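# Thread PSU cable through case wall, seat supply in slot

## Task

Feed the power supply's cable through the hole in the computer case's internal wall so that the entire plug ends up in the far compartment, clearly distant from that wall, with the cable on the supply's side pulled fairly taut. Stand the supply upright on the case floor inside the rear-panel slot, cable end pointing inward, with its end plate lying flush against the outer face of that panel. The case must remain level on the table with nothing beneath its feet, and no loose object may touch the supply, its cable or the plug. Anything that stays in place only because the robot holds it does not count. Finish by releasing everything and moving the grippers away.

## Robot and tools

Robot: two Doosan M1013 six-joint arms, left_arm and right_arm, each with a Robotiq two-finger gripper that opens to 140 mm. The left base sits at (-0.024, +0.637, 0) m and the right base at (+0.061, -0.617, 0) m. The names left and right are labels only and do not match sides of any image.

Frames: every reported pose uses one shared scene frame with its origin on the tabletop midway between the arms, +z up, +x pointing out over the table, and left_arm on the +y side. Positions are in metres, orientations are quat_wxyz. Each gripper has its own axes: fingers extend along its +z, and they open and close along its y. end_effector_position is the spot between the pads when shut; closed fingertips stick out about 33 mm past it, open ones about 9 mm. Closing pushes the tips roughly 24 mm further out, so keep that clearance above surfaces. Printed hand positions can be slightly wrong, more so when the arm is stretched.

Row layout (used by execute_actions and move): 18 numbers, each in [-1, 1]. The first 9 are for left_arm: dx, dy, dz, rx, ry, rz, then gripper position, force_limit, speed. The next 9 are the same for right_arm. Always send all 18 even if one arm is idle. dx..rz are an offset, not a pose: a change from the gripper's measured pose at the start of the action, expressed in that gripper's own axes. Scale: 1.0 equals 0.6 m of travel or 180 degrees; rx, ry, rz form a single rotation vector. The three gripper numbers are absolute settings: position +1 is fully open, about -0.8 is where the pads touch, -1 closes until something blocks the fingers; force_limit -1/0/+1 gives roughly 14/60/107 N of squeeze; speed -1/0/+1 gives roughly 30/140/250 mm/s. A 0 in those slots is a real command, so to leave a gripper unchanged repeat its previous three values.

execute_actions(actions): a list of actions; each action is a table of up to 15 rows, one row per 1/30 s control step, and a short table repeats its final row to fill 15 steps. Every row in an action is measured from the same start pose (for a call's first action, the last pose reported), not from the row before. Each step the controller clips the commanded pose to 70 mm and 16 degrees from the current one, so big offsets need several actions. An empty list just returns state and images.

move(target, speed, stop_force, blocking): target is one 18-number row as above, offsets taken from the pose in the most recent result that showed one. Both arms travel in straight lines and finish together. speed is top speed in m/s, 0.002 to 0.5, default 0.25; rotation is capped at twice that in rad/s. stop_force, 20 to 80 N (shared by both arms), ends an arm's path when it feels that much extra resistance; use it only with slow speeds and without rotation, and leave it out when backing away from something the gripper presses on. It is refused during the first 0.2 s of a scene and with blocking=false. blocking=false returns after 0.5 s while motion continues; check with wait(0) or halt with stop before sending more motion.

wait(seconds): 0 to 10 s, arms keep their last command. stop(): brakes a running move. zoom_image(camera, region): camera is cam_high, cam_low, cam_left_wrist or cam_right_wrist; region is [x0, y0, x1, y1] pixels, at most 504 by 504. Images are cam_high and cam_low 896x504, wrist cameras 504x504 fisheye; calibration matrices are given per camera. read_manual(section) returns URDF licence text only. finished_scene(scene) ends the current scene, given its number; it is final.

Reading results: the state line gives each gripper's position, quaternion and velocities. object_status: 0 moving, 1 blocked while opening, 2 blocked while closing (a grip), 3 reached target or pads met. After closing with -1 confirm it reads 2. To squeeze harder, raise force_limit and switch position between -1 and -0.98. position_measured runs in counts from 3 (open) to 230 (pads touching). "Hand target" is where the controller now drives the gripper; "pose unreachable" means a clearance check altered that arm's command; HELD marks steps that were held back. The move line reports the ending (done, off_target, moving, held, contact, fault) and limits (paced means clipped, held means some steps blocked, after which motion may suddenly speed up), plus each gripper's distance from target. MOTOR HOT warns of heating; OVER-TEMPERATURE FAULT means brakes engaged until cooled.

Cautions: arms are stiff, so commanding even slightly past a firm contact can trigger a fault. Contact torque at a joint's load limit, or 144 N of outside force on the arm, tool or held item, freezes that arm for 10 s and skips the rest of the call. Approach contacts slowly. Keep the arms from striking each other. Do not drop, slam or knock anything, and never push items off the table. Loose objects may occasionally get nudged by an outside disturbance, so check images before releasing. At the end open the grippers and withdraw them.

Each tool is called after "Call:" as a command line: name --argument value for each argument, lists and objects as JSON in quotes; but a table of rows of numbers goes row by row, as --pt "numbers of a row", without its own name.

## Session

Call:
execute_actions --actions '[]'

Scene clock: 0.00 s.
left_arm: end_effector_position=(+0.1867, +0.7366, +0.2667) position_measured=3 object_status=3 end_effector_quat_wxyz=(+0.666, -0.456, -0.469, +0.358) end_effector_velocity=(+0.000, -0.000, -0.000) end_effector_angular_velocity=(+0.001, +0.001, +0.000) | right_arm: end_effector_position=(+0.6334, -0.4418, +0.3990) position_measured=230 object_status=3 end_effector_quat_wxyz=(-0.018, +0.803, -0.596, -0.004) end_effector_velocity=(+0.000, -0.000, +0.000) end_effector_angular_velocity=(+0.000, -0.001, -0.000)
Joint positions: left_arm=[-0.051  0.442  2.213  0.279  2.187 -0.176] | right_arm=[0.146 0.052 1.591 0.03  1.477 3.069]
Joint velocities: left_arm=[-0.     0.001 -0.    -0.     0.    -0.001] | right_arm=[-0.     0.    -0.     0.    -0.001 -0.   ]
Hand target (left_arm): +0.187, +0.737, +0.267; +0.666, -0.456, -0.469, +0.358
Hand target (right_arm): +0.633, -0.442, +0.399; -0.018, +0.803, -0.596, -0.004
camera_calibration (this result's frames):
cam_left_wrist: T_world_to_cam=[[-0.095154, 0.109828, -0.989385, 0.197231], [0.0752661, -0.990256, -0.117163, 0.750265], [-0.992613, -0.0856157, 0.0859605, 0.397081], [0, 0, 0, 1]] pos_world=[0.356445, 0.75529, 0.248907]
cam_right_wrist: T_world_to_cam=[[-0.96985, -0.237505, -0.0546101, 0.535152], [-0.238981, 0.882981, 0.404021, 0.379528], [-0.0477374, 0.404891, -0.913118, 0.742023], [0, 0, 0, 1]] pos_world=[0.645139, -0.508453, 0.553442]

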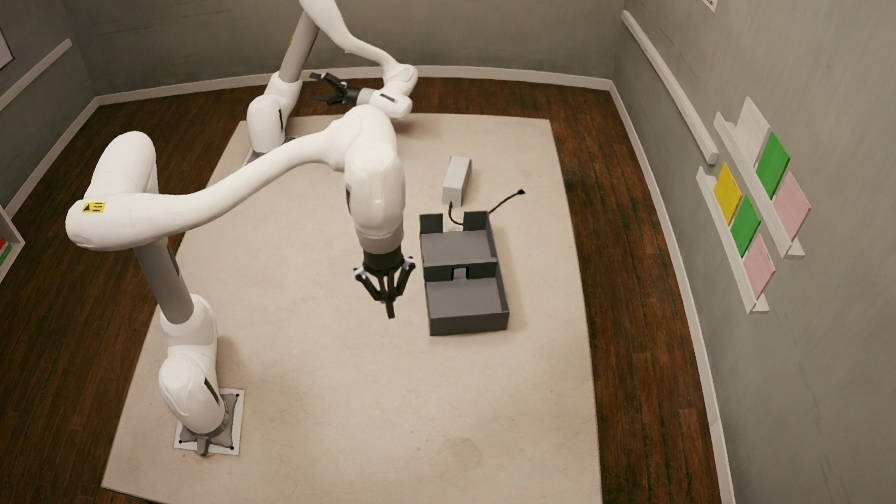

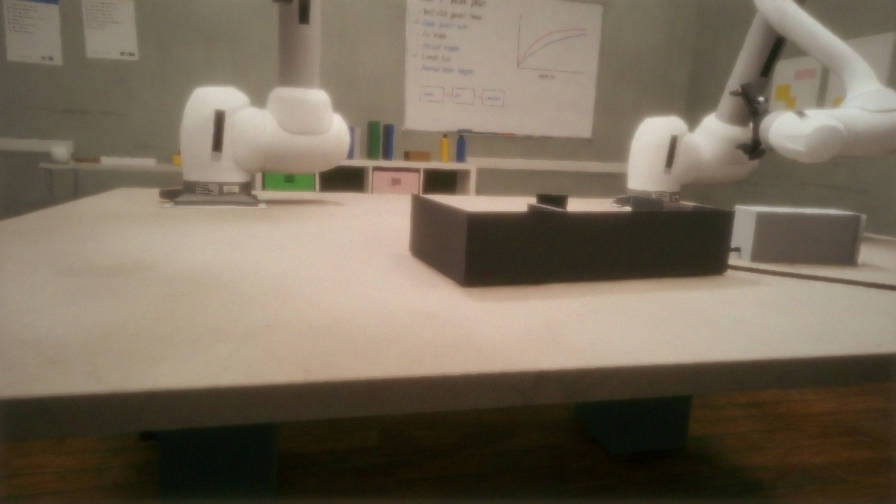

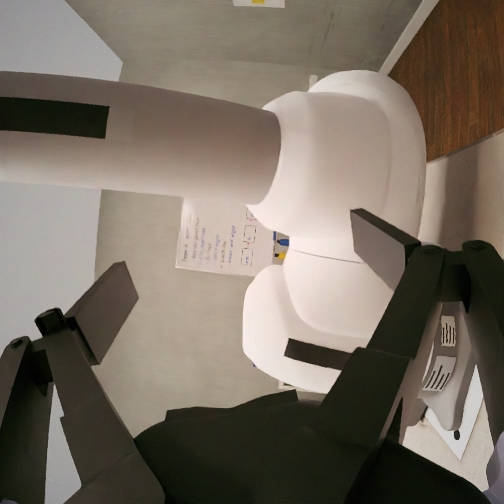

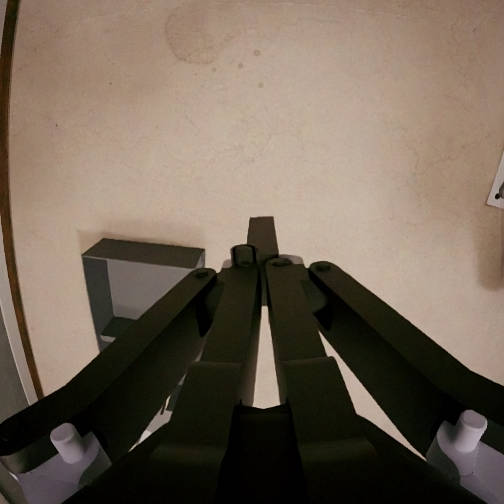

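Call:
zoom_image --camera "cam_high" --region '[390,140,560,350]'

Region (390, 140, 560, 350) of cam_high's 896x504 image, scaled by 2.400, with more detail than that image has; it fills the left 408 columns of this view, and the rest is white.

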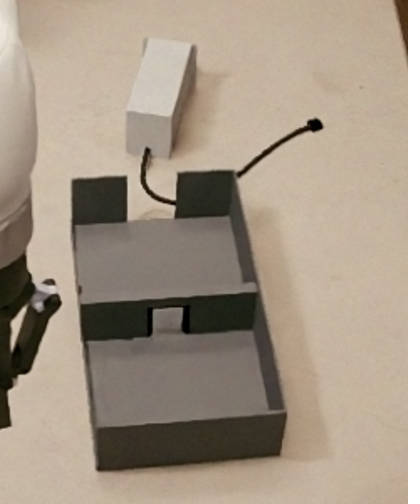

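Call:
move --target '[-0.215,-0.239,-0.775,-0.534,-0.116,0.043,0.4,0.3,0,0,0,0,0,0,0,-0.3,-0.4,-0.5]' --speed 0.4

Call:
move --target '[0,0.2,0,0,0,-0.99,0.4,0.3,0,0,0,0,0,0,0,-0.3,-0.4,-0.5]' --speed 0.5

Scene clock: 28.57 s.
left_arm: end_effector_position=(+0.5980, +0.4475, +0.2963) position_measured=78 object_status=3 end_effector_quat_wxyz=(-0.001, +0.760, +0.650, +0.001) end_effector_velocity=(+0.001, -0.001, +0.001) end_effector_angular_velocity=(-0.001, -0.006, -0.001) | right_arm: end_effector_position=(+0.6334, -0.4418, +0.3990) position_measured=167 object_status=3 end_effector_quat_wxyz=(-0.018, +0.803, -0.596, -0.004) end_effector_velocity=(-0.000, +0.000, -0.000) end_effector_angular_velocity=(-0.001, +0.001, +0.001)
Joint positions: left_arm=[-0.353  0.174  1.639  0.002  1.329 -0.197] | right_arm=[0.146 0.052 1.591 0.03  1.477 3.069]
Joint velocities: left_arm=[-0.001 -0.001  0.     0.001 -0.005 -0.   ] | right_arm=[ 0.001  0.     0.    -0.     0.001 -0.   ]
Hand target (left_arm): +0.598, +0.448, +0.296; -0.001, +0.760, +0.650, +0.001
Hand target (right_arm): +0.633, -0.442, +0.399; -0.018, +0.803, -0.596, -0.004
Off the commanded pose (left_arm): 0.001 m, 0 deg.
Off the commanded pose (right_arm): 0.000 m, 0 deg.
move: done
camera_calibration (this result's frames):
cam_left_wrist: T_world_to_cam=[[0.928124, -0.371656, 0.021416, -0.398542], [-0.354637, -0.865194, 0.354502, 0.497818], [-0.113224, -0.336616, -0.93481, 0.66698], [0, 0, 0, 1]] pos_world=[0.621958, 0.507106, 0.455557]
cam_right_wrist: T_world_to_cam=[[-0.96985, -0.237505, -0.0546101, 0.535152], [-0.238981, 0.882981, 0.404021, 0.379527], [-0.0477373, 0.404891, -0.913118, 0.742023], [0, 0, 0, 1]] pos_world=[0.645139, -0.508453, 0.553442]

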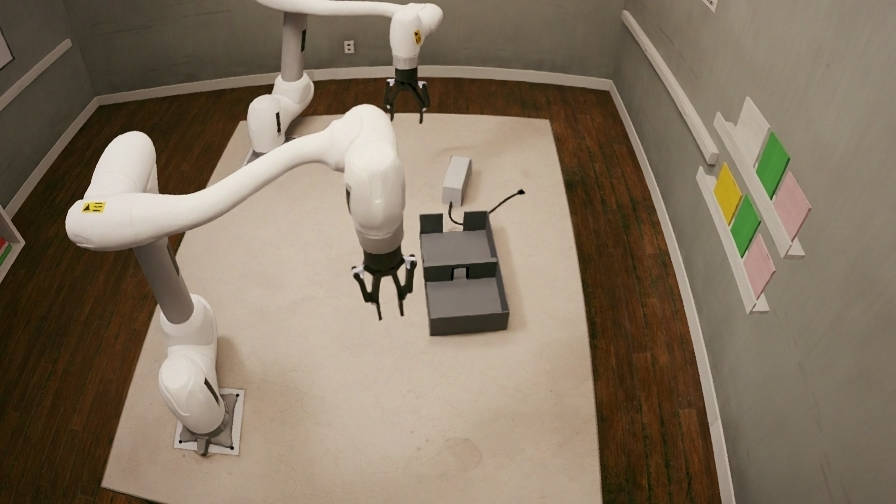

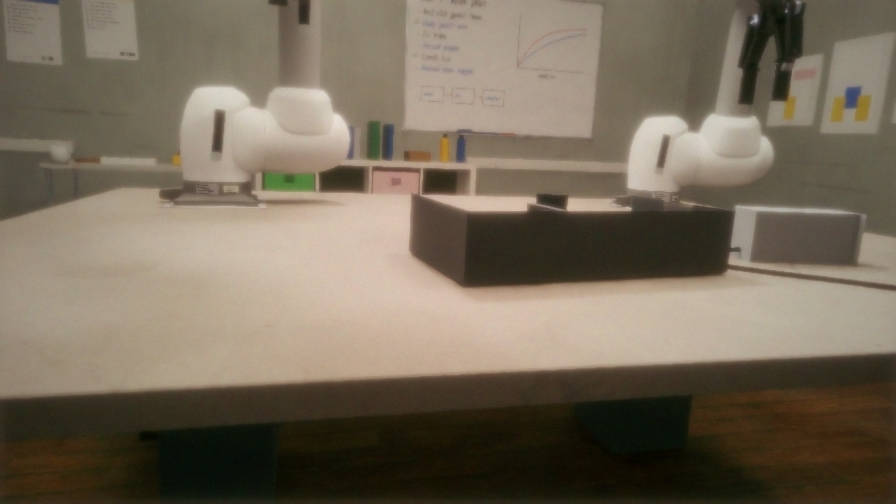

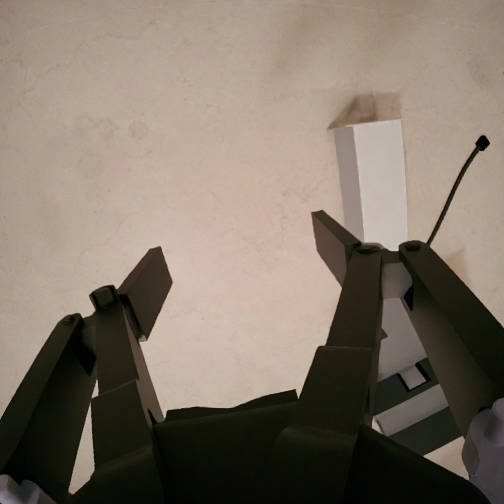

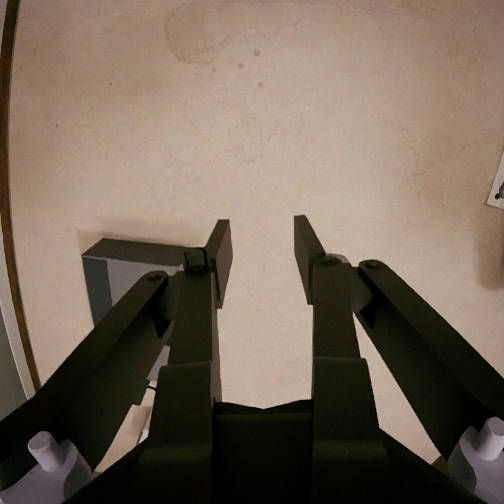

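Scene clock: 32.27 s.
left_arm: end_effector_position=(+0.7166, +0.4293, +0.2962) position_measured=78 object_status=3 end_effector_quat_wxyz=(+0.001, -0.638, +0.770, +0.001) end_effector_velocity=(-0.000, -0.001, -0.000) end_effector_angular_velocity=(+0.000, +0.000, +0.008) | right_arm: end_effector_position=(+0.6334, -0.4418, +0.3990) position_measured=167 object_status=3 end_effector_quat_wxyz=(-0.018, +0.803, -0.596, -0.004) end_effector_velocity=(-0.000, -0.000, -0.000) end_effector_angular_velocity=(-0.001, +0.001, +0.000)
Joint positions: left_arm=[-0.322  0.363  1.395  0.002  1.385 -3.275] | right_arm=[0.146 0.052 1.591 0.03  1.477 3.069]
Joint velocities: left_arm=[-0.002  0.    -0.     0.     0.    -0.01 ] | right_arm=[ 0.     0.     0.    -0.     0.001  0.   ]
Hand target (left_arm): +0.717, +0.429, +0.296; +0.001, -0.638, +0.770, +0.001
Hand target (right_arm): +0.633, -0.442, +0.399; -0.018, +0.803, -0.596, -0.004
Off the commanded pose (left_arm): 0.000 m, 0 deg.
Off the commanded pose (right_arm): 0.000 m, 0 deg.
move: done
camera_calibration (this result's frames):
cam_left_wrist: T_world_to_cam=[[-0.915798, 0.400948, 0.0235322, 0.473634], [0.382092, 0.851679, 0.358677, -0.742082], [0.123769, 0.337467, -0.933165, 0.21441], [0, 0, 0, 1]] pos_world=[0.69076, 0.369756, 0.455102]
cam_right_wrist: T_world_to_cam=[[-0.96985, -0.237505, -0.05461, 0.535151], [-0.238981, 0.882981, 0.404021, 0.379528], [-0.0477375, 0.404891, -0.913118, 0.742023], [0, 0, 0, 1]] pos_world=[0.645139, -0.508453, 0.553442]

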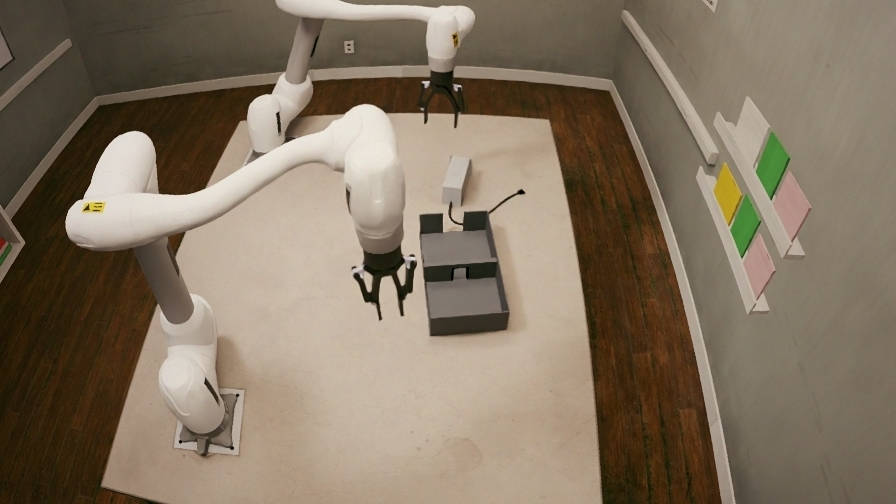

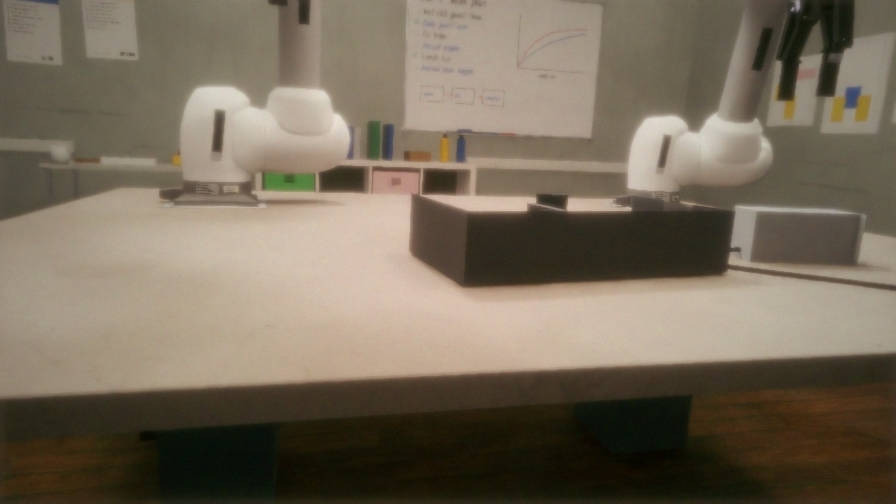

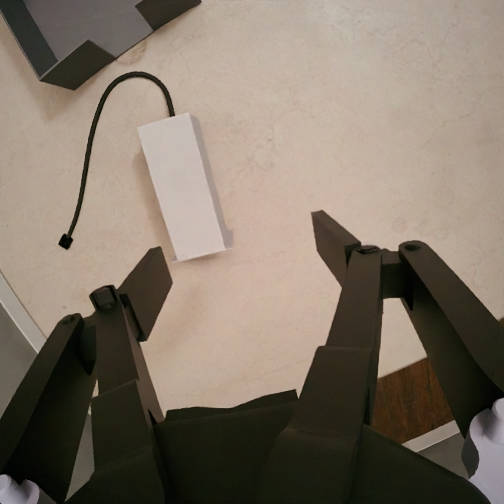

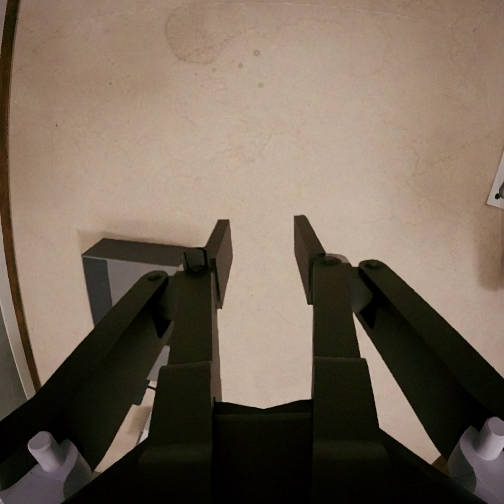

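Call:
move --target '[0.047,-0.463,0.3,0,0,-0.76,-0.3,-0.4,-0.5,0,0,0,0,0,0,-0.3,-0.4,-0.5]' --speed 0.5

Scene clock: 58.13 s.
left_arm: end_effector_position=(+0.9842, +0.3509, +0.1158) position_measured=167 object_status=3 end_effector_quat_wxyz=(-0.001, +0.951, +0.310, +0.000) end_effector_velocity=(+0.001, -0.001, -0.001) end_effector_angular_velocity=(+0.002, +0.003, +0.008) | right_arm: end_effector_position=(+0.6334, -0.4418, +0.3990) position_measured=167 object_status=3 end_effector_quat_wxyz=(-0.018, +0.803, -0.596, -0.004) end_effector_velocity=(-0.000, +0.000, -0.000) end_effector_angular_velocity=(-0.000, -0.000, +0.001)
Joint positions: left_arm=[-0.313  0.924  0.787  0.002  1.431 -5.653] | right_arm=[0.146 0.052 1.591 0.03  1.477 3.069]
Joint velocities: left_arm=[-0.001  0.005 -0.007  0.001  0.006 -0.009] | right_arm=[ 0.001 -0.     0.    -0.    -0.    -0.   ]
Hand target (left_arm): +0.984, +0.351, +0.116; -0.001, +0.951, +0.310, +0.000
Hand target (right_arm): +0.633, -0.442, +0.399; -0.018, +0.803, -0.596, -0.004
Off the commanded pose (left_arm): 0.000 m, 0 deg.
Off the commanded pose (right_arm): 0.000 m, 0 deg.
move: done
camera_calibration (this result's frames):
cam_left_wrist: T_world_to_cam=[[0.392627, -0.919472, 0.0203605, -0.0696581], [-0.862349, -0.360359, 0.355663, 0.937569], [-0.319685, -0.157201, -0.934393, 0.649625], [0, 0, 0, 1]] pos_world=[1.04354, 0.375934, 0.274965]
cam_right_wrist: T_world_to_cam=[[-0.96985, -0.237505, -0.0546101, 0.535152], [-0.238981, 0.882981, 0.404021, 0.379528], [-0.0477374, 0.404891, -0.913118, 0.742023], [0, 0, 0, 1]] pos_world=[0.645139, -0.508453, 0.553442]

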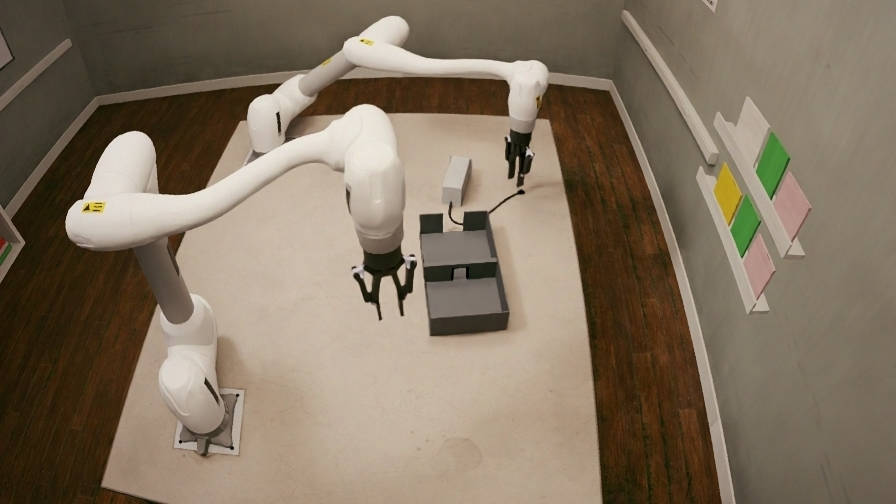

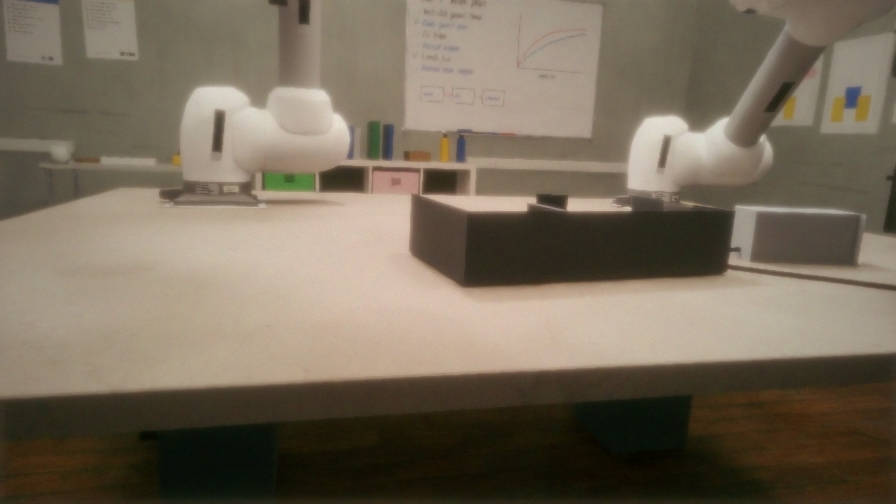

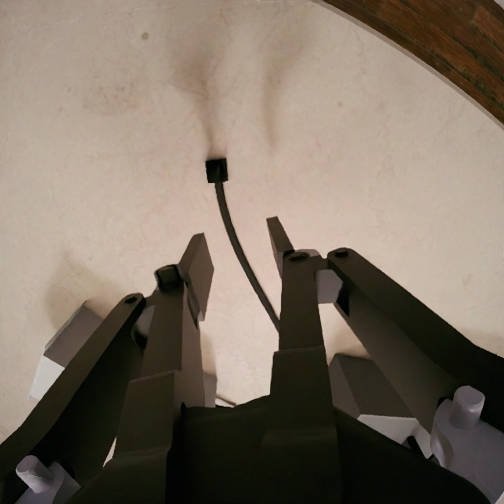

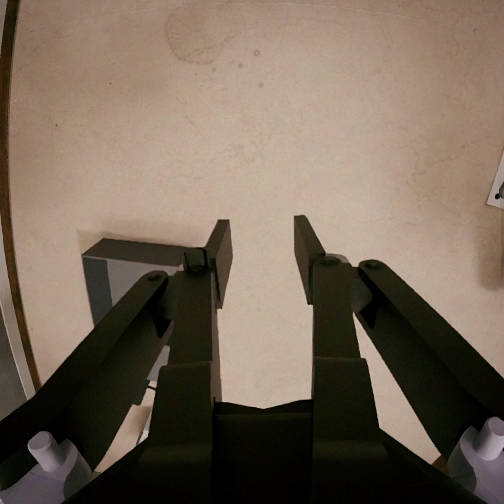

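Call:
move --target '[-0.037,-0.023,0.11,0,0,0,-0.3,-0.4,-0.5,0,0,0,0,0,0,-0.3,-0.4,-0.5]' --speed 0.15

Call:
move --target '[0,0,0.022,0,0,0,-0.3,-0.4,-0.5,0,0,0,0,0,0,-0.3,-0.4,-0.5]' --speed 0.015

Call:
move --target '[0,0,0,0,0,0,-1,-0.4,-0.5,0,0,0,0,0,0,-0.3,-0.4,-0.5]'

Scene clock: 73.23 s.
left_arm: end_effector_position=(+0.9581, +0.3490, +0.0499) position_measured=167 object_status=3 end_effector_quat_wxyz=(-0.001, +0.951, +0.310, +0.000) end_effector_velocity=(-0.001, +0.001, -0.002) end_effector_angular_velocity=(+0.003, +0.001, -0.001) | right_arm: end_effector_position=(+0.6334, -0.4418, +0.3990) position_measured=167 object_status=3 end_effector_quat_wxyz=(-0.018, +0.803, -0.596, -0.004) end_effector_velocity=(-0.000, +0.000, -0.000) end_effector_angular_velocity=(-0.001, +0.000, +0.001)
Joint positions: left_arm=[-0.323  0.902  0.949  0.002  1.291 -5.663] | right_arm=[0.146 0.052 1.591 0.03  1.477 3.069]
Joint velocities: left_arm=[-0.    -0.     0.004  0.002 -0.002 -0.   ] | right_arm=[ 0.001  0.     0.    -0.001 -0.    -0.   ]
Hand target (left_arm): +0.958, +0.349, +0.050; -0.001, +0.951, +0.310, +0.000
Hand target (right_arm): +0.633, -0.442, +0.399; -0.018, +0.803, -0.596, -0.004
Off the commanded pose (left_arm): 0.000 m, 0 deg.
Off the commanded pose (right_arm): 0.000 m, 0 deg.
move: done
camera_calibration (this result's frames):
cam_left_wrist: T_world_to_cam=[[0.392447, -0.919548, 0.0204181, -0.0596219], [-0.862409, -0.360163, 0.355714, 0.93779], [-0.319743, -0.157208, -0.934372, 0.579495], [0, 0, 0, 1]] pos_world=[1.01745, 0.374033, 0.209096]
cam_right_wrist: T_world_to_cam=[[-0.96985, -0.237505, -0.0546101, 0.535152], [-0.238981, 0.882981, 0.404021, 0.379528], [-0.0477374, 0.404891, -0.913118, 0.742023], [0, 0, 0, 1]] pos_world=[0.645139, -0.508453, 0.553442]

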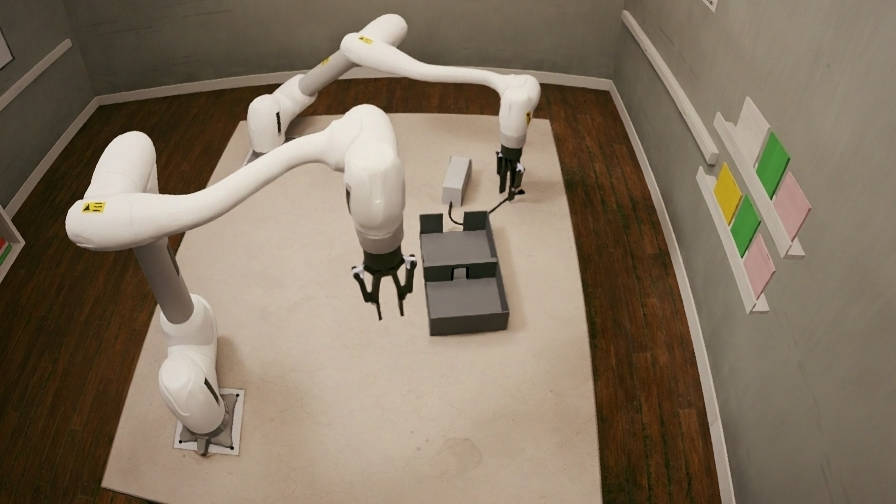

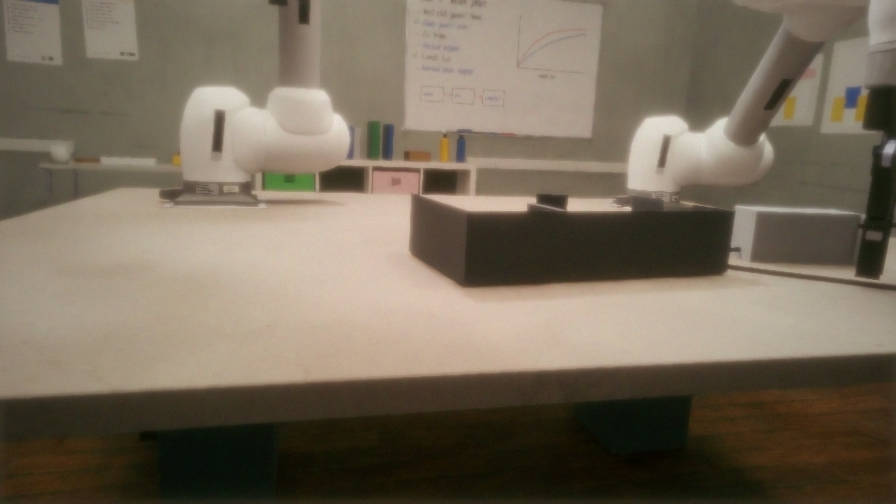

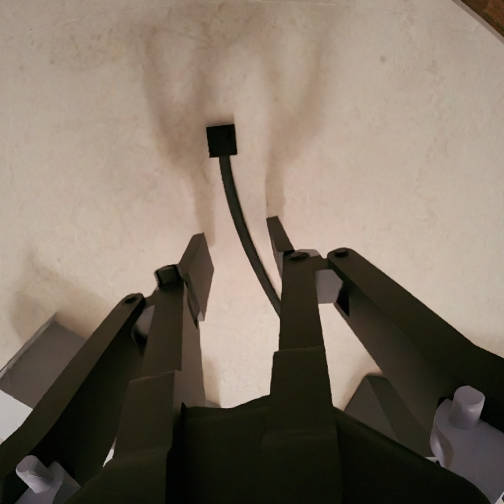

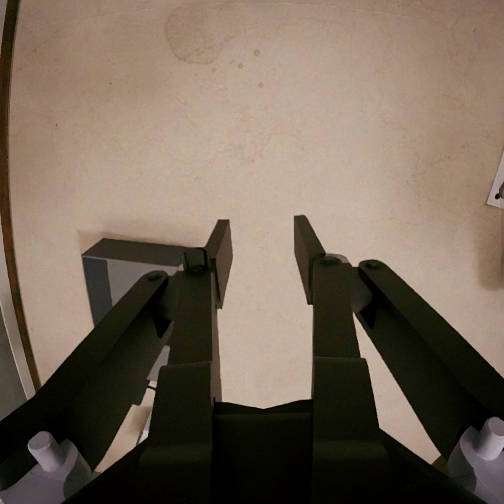

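Scene clock: 74.33 s.
left_arm: end_effector_position=(+0.9581, +0.3490, +0.0369) position_measured=167 object_status=3 end_effector_quat_wxyz=(-0.001, +0.951, +0.310, +0.000) end_effector_velocity=(+0.000, -0.000, -0.000) end_effector_angular_velocity=(-0.001, -0.001, +0.001) | right_arm: end_effector_position=(+0.6334, -0.4418, +0.3990) position_measured=167 object_status=3 end_effector_quat_wxyz=(-0.018, +0.803, -0.596, -0.004) end_effector_velocity=(-0.000, -0.000, -0.000) end_effector_angular_velocity=(+0.000, +0.001, -0.000)
Joint positions: left_arm=[-0.323  0.909  0.959  0.002  1.274 -5.663] | right_arm=[0.146 0.052 1.591 0.03  1.477 3.069]
Joint velocities: left_arm=[ 0.    -0.     0.002 -0.001 -0.003 -0.   ] | right_arm=[-0.001  0.     0.     0.     0.001 -0.   ]
Hand target (left_arm): +0.958, +0.349, +0.037; -0.001, +0.951, +0.310, +0.000
Hand target (right_arm): +0.633, -0.442, +0.399; -0.018, +0.803, -0.596, -0.004
Off the commanded pose (left_arm): 0.000 m, 0 deg.
Off the commanded pose (right_arm): 0.000 m, 0 deg.
move: done
camera_calibration (this result's frames):
cam_left_wrist: T_world_to_cam=[[0.392411, -0.919563, 0.0204281, -0.0593132], [-0.862423, -0.360125, 0.35572, 0.942416], [-0.31975, -0.157206, -0.934369, 0.5673], [0, 0, 0, 1]] pos_world=[1.01743, 0.374028, 0.196043]
cam_right_wrist: T_world_to_cam=[[-0.96985, -0.237505, -0.05461, 0.535152], [-0.238981, 0.882981, 0.404021, 0.379528], [-0.0477375, 0.404891, -0.913118, 0.742023], [0, 0, 0, 1]] pos_world=[0.645139, -0.508453, 0.553442]

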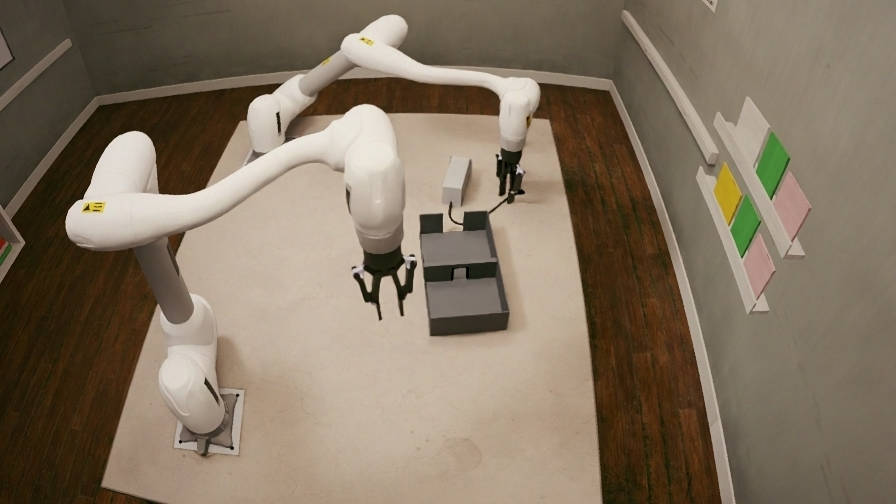

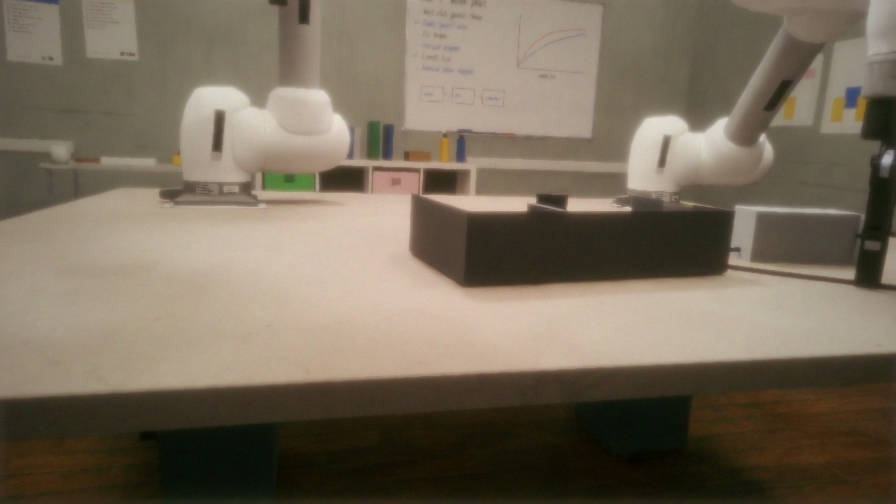

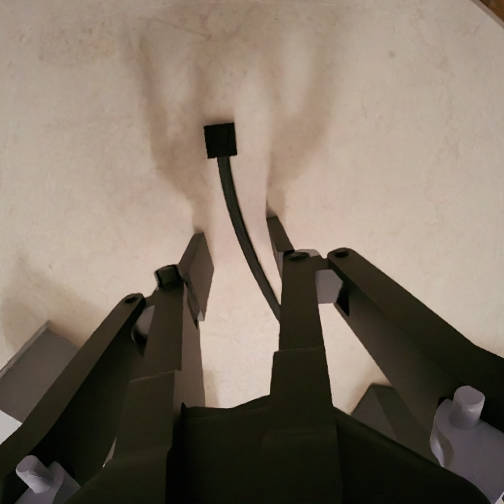

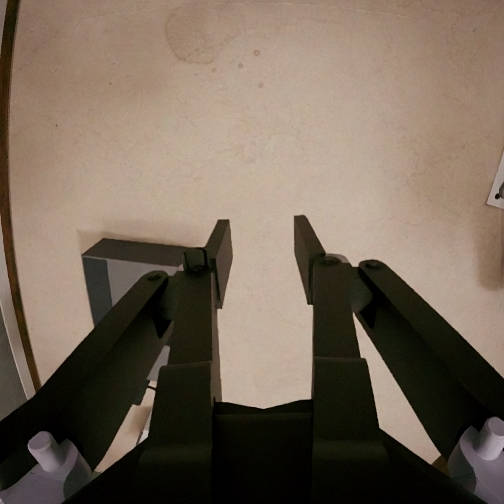

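Scene clock: 74.97 s.
left_arm: end_effector_position=(+0.9581, +0.3490, +0.0368) position_measured=223 object_status=2 end_effector_quat_wxyz=(-0.001, +0.951, +0.310, +0.000) end_effector_velocity=(-0.000, +0.000, -0.001) end_effector_angular_velocity=(+0.000, +0.002, -0.001) | right_arm: end_effector_position=(+0.6334, -0.4418, +0.3990) position_measured=167 object_status=3 end_effector_quat_wxyz=(-0.018, +0.803, -0.596, -0.004) end_effector_velocity=(+0.000, +0.002, +0.000) end_effector_angular_velocity=(+0.001, -0.002, +0.002)
Joint positions: left_arm=[-0.323  0.909  0.959  0.002  1.274 -5.663] | right_arm=[0.146 0.052 1.591 0.03  1.477 3.069]
Joint velocities: left_arm=[ 0.     0.001  0.001 -0.     0.     0.001] | right_arm=[ 0.003  0.    -0.     0.    -0.002  0.   ]
Hand target (left_arm): +0.958, +0.349, +0.037; -0.001, +0.951, +0.310, +0.000
Hand target (right_arm): +0.633, -0.442, +0.399; -0.018, +0.803, -0.596, -0.004
Off the commanded pose (left_arm): 0.000 m, 0 deg.
Off the commanded pose (right_arm): 0.000 m, 0 deg.
move: done
camera_calibration (this result's frames):
cam_left_wrist: T_world_to_cam=[[0.392411, -0.919563, 0.0204291, -0.0593122], [-0.862423, -0.360125, 0.355719, 0.942432], [-0.319749, -0.157207, -0.93437, 0.567257], [0, 0, 0, 1]] pos_world=[1.01743, 0.374029, 0.195998]
cam_right_wrist: T_world_to_cam=[[-0.96985, -0.237505, -0.0546099, 0.535152], [-0.238981, 0.882981, 0.404021, 0.379527], [-0.0477376, 0.404891, -0.913118, 0.742023], [0, 0, 0, 1]] pos_world=[0.645139, -0.508453, 0.553442]

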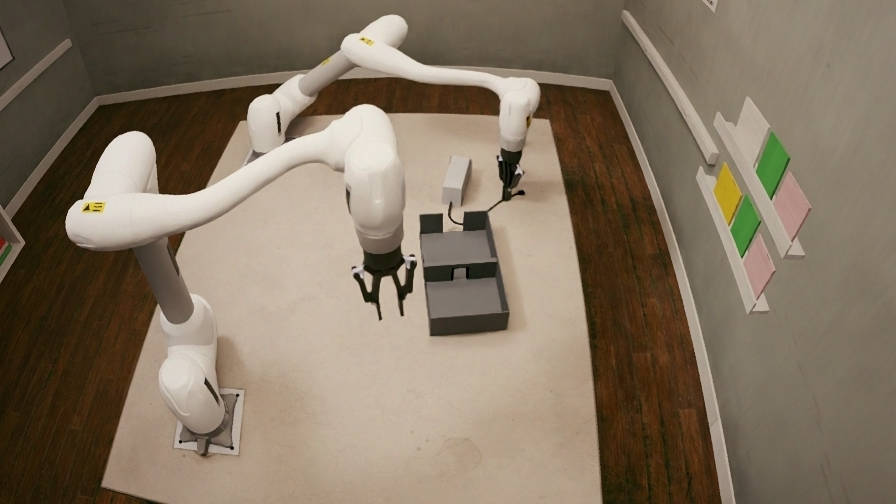

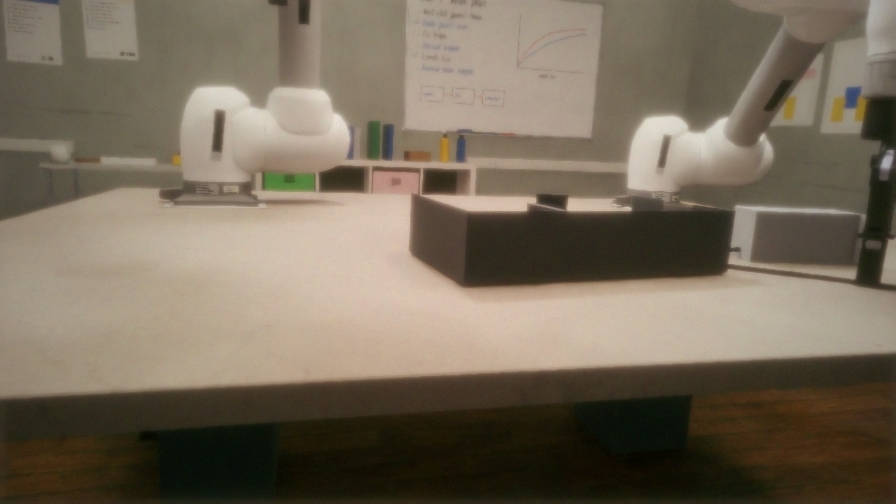

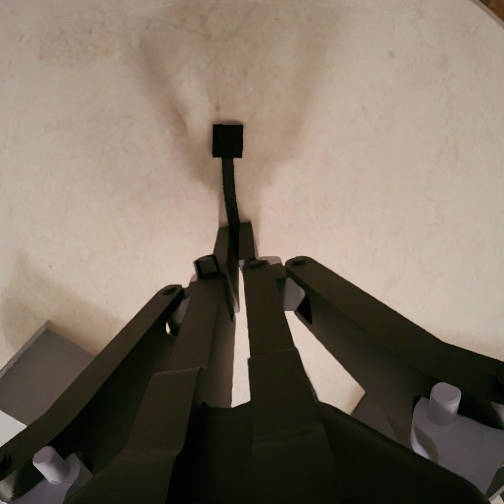

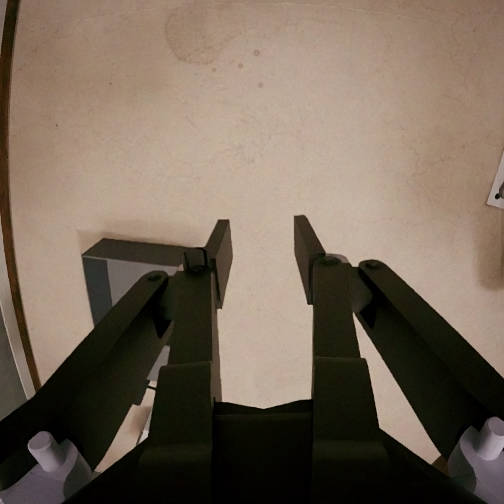

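Call:
move --target '[0,0,-0.2,0,0,0,-1,-0.4,-0.5,0,0,0,0,0,0,-0.3,-0.4,-0.5]' --speed 0.15

Scene clock: 100.47 s.
left_arm: end_effector_position=(+0.9582, +0.3489, +0.1567) position_measured=223 object_status=2 end_effector_quat_wxyz=(-0.001, +0.951, +0.310, +0.000) end_effector_velocity=(+0.001, +0.001, +0.003) end_effector_angular_velocity=(+0.001, -0.002, +0.000) | right_arm: end_effector_position=(+0.6334, -0.4418, +0.3990) position_measured=167 object_status=3 end_effector_quat_wxyz=(-0.018, +0.803, -0.596, -0.004) end_effector_velocity=(+0.000, -0.001, +0.000) end_effector_angular_velocity=(+0.000, +0.001, -0.002)
Joint positions: left_arm=[-0.323  0.858  0.836  0.002  1.448 -5.663] | right_arm=[0.146 0.052 1.591 0.03  1.477 3.069]
Joint velocities: left_arm=[ 0.    -0.001 -0.003  0.001  0.002 -0.   ] | right_arm=[-0.002 -0.    -0.     0.     0.001  0.001]
Hand target (left_arm): +0.958, +0.349, +0.157; -0.001, +0.951, +0.310, +0.000
Hand target (right_arm): +0.633, -0.442, +0.399; -0.018, +0.803, -0.596, -0.004
Off the commanded pose (left_arm): 0.000 m, 0 deg.
Off the commanded pose (right_arm): 0.000 m, 0 deg.
move: done
camera_calibration (this result's frames):
cam_left_wrist: T_world_to_cam=[[0.392688, -0.919446, 0.0203778, -0.062214], [-0.862318, -0.360406, 0.35569, 0.899859], [-0.319693, -0.157247, -0.934382, 0.679249], [0, 0, 0, 1]] pos_world=[1.01755, 0.373922, 0.315875]
cam_right_wrist: T_world_to_cam=[[-0.96985, -0.237505, -0.0546102, 0.535152], [-0.238981, 0.882981, 0.404021, 0.379528], [-0.0477374, 0.404891, -0.913118, 0.742023], [0, 0, 0, 1]] pos_world=[0.645139, -0.508453, 0.553442]

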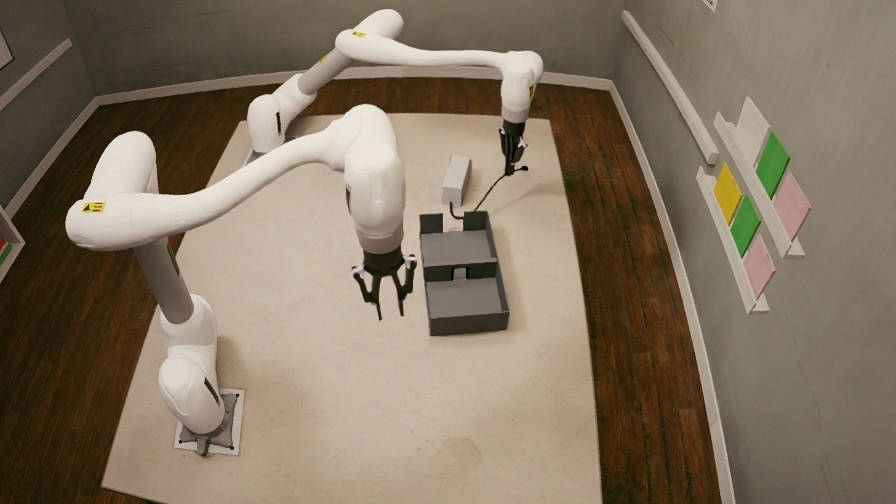

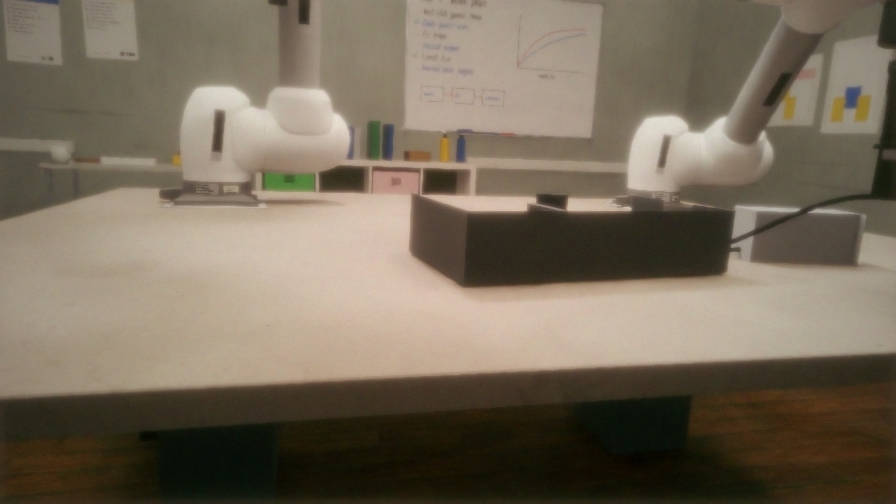

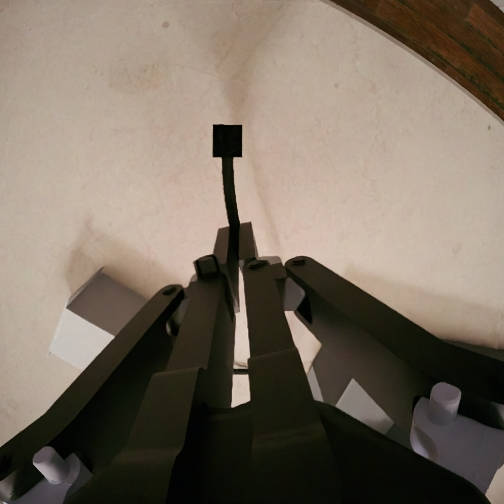

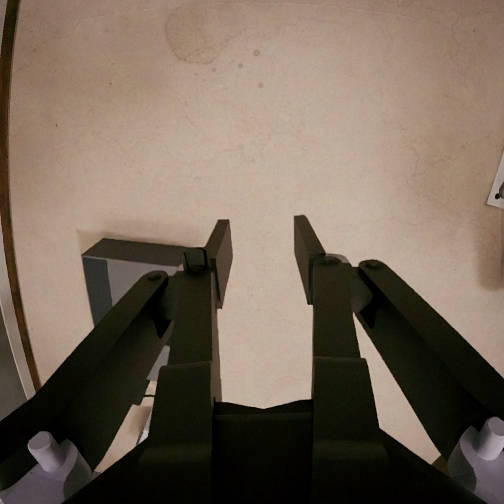

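Call:
move --target '[-0.477,0.167,0,0,0,0.667,-1,-0.4,-0.5,0,0,0,0,0,-0.94,-0.3,-0.4,-0.5]' --speed 0.3

Scene clock: 113.23 s.
left_arm: end_effector_position=(+0.7864, +0.0990, +0.1567) position_measured=223 object_status=2 end_effector_quat_wxyz=(-0.001, +0.744, -0.669, -0.000) end_effector_velocity=(-0.002, -0.000, +0.000) end_effector_angular_velocity=(+0.001, +0.002, -0.006) | right_arm: end_effector_position=(+0.6334, -0.4418, +0.3991) position_measured=167 object_status=3 end_effector_quat_wxyz=(-0.006, +0.669, +0.743, +0.018) end_effector_velocity=(+0.001, -0.000, -0.000) end_effector_angular_velocity=(+0.001, -0.001, +0.008)
Joint positions: left_arm=[-0.625  0.757  1.019  0.002  1.366 -3.87 ] | right_arm=[0.146 0.052 1.591 0.03  1.477 0.117]
Joint velocities: left_arm=[-0.001 -0.001  0.001 -0.001  0.002  0.005] | right_arm=[-0.001  0.     0.     0.001 -0.002 -0.009]
Hand target (left_arm): +0.786, +0.099, +0.157; -0.001, +0.743, -0.669, -0.000
Hand target (right_arm): +0.633, -0.442, +0.399; -0.006, +0.669, +0.743, +0.018
Off the commanded pose (left_arm): 0.001 m, 0 deg.
Off the commanded pose (right_arm): 0.000 m, 0 deg.
move: done
camera_calibration (this result's frames):
cam_left_wrist: T_world_to_cam=[[-0.992492, 0.120249, 0.0223483, 0.761609], [0.120243, 0.925879, 0.358176, -0.238747], [0.0223783, 0.358174, -0.933387, 0.264779], [0, 0, 0, 1]] pos_world=[0.778674, 0.0346317, 0.315634]
cam_right_wrist: T_world_to_cam=[[0.998471, 0.0529969, -0.0156906, -0.598745], [0.0551501, -0.936542, 0.346189, -0.587497], [0.00365205, -0.346525, -0.938034, 0.387489], [0, 0, 0, 1]] pos_world=[0.628815, -0.38421, 0.557468]

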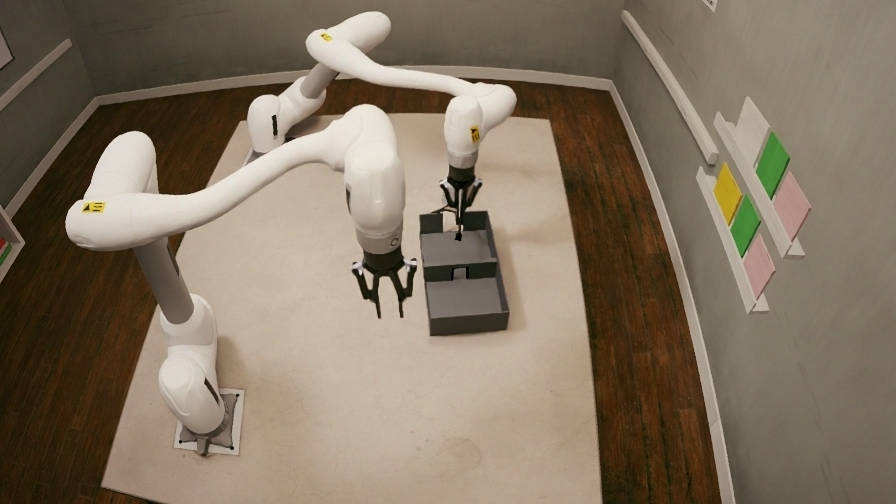

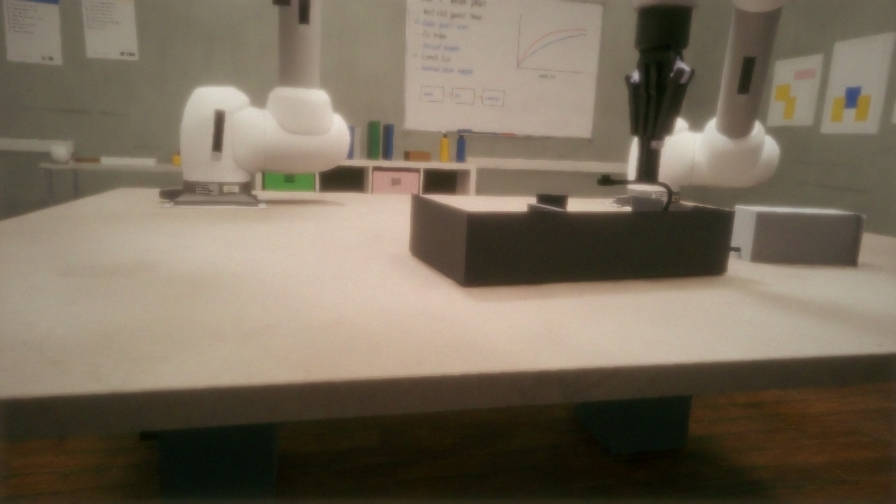

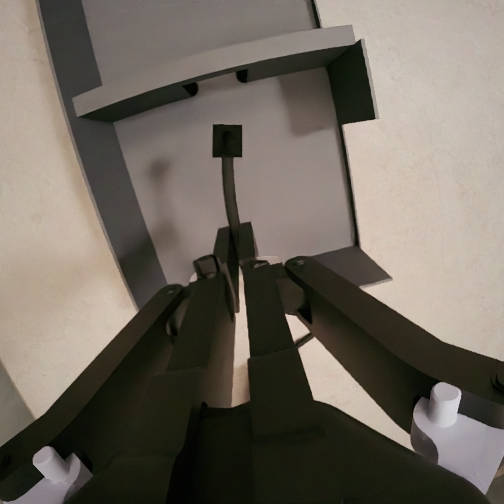

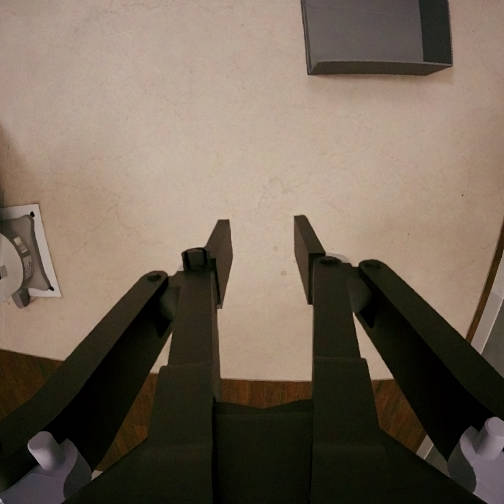

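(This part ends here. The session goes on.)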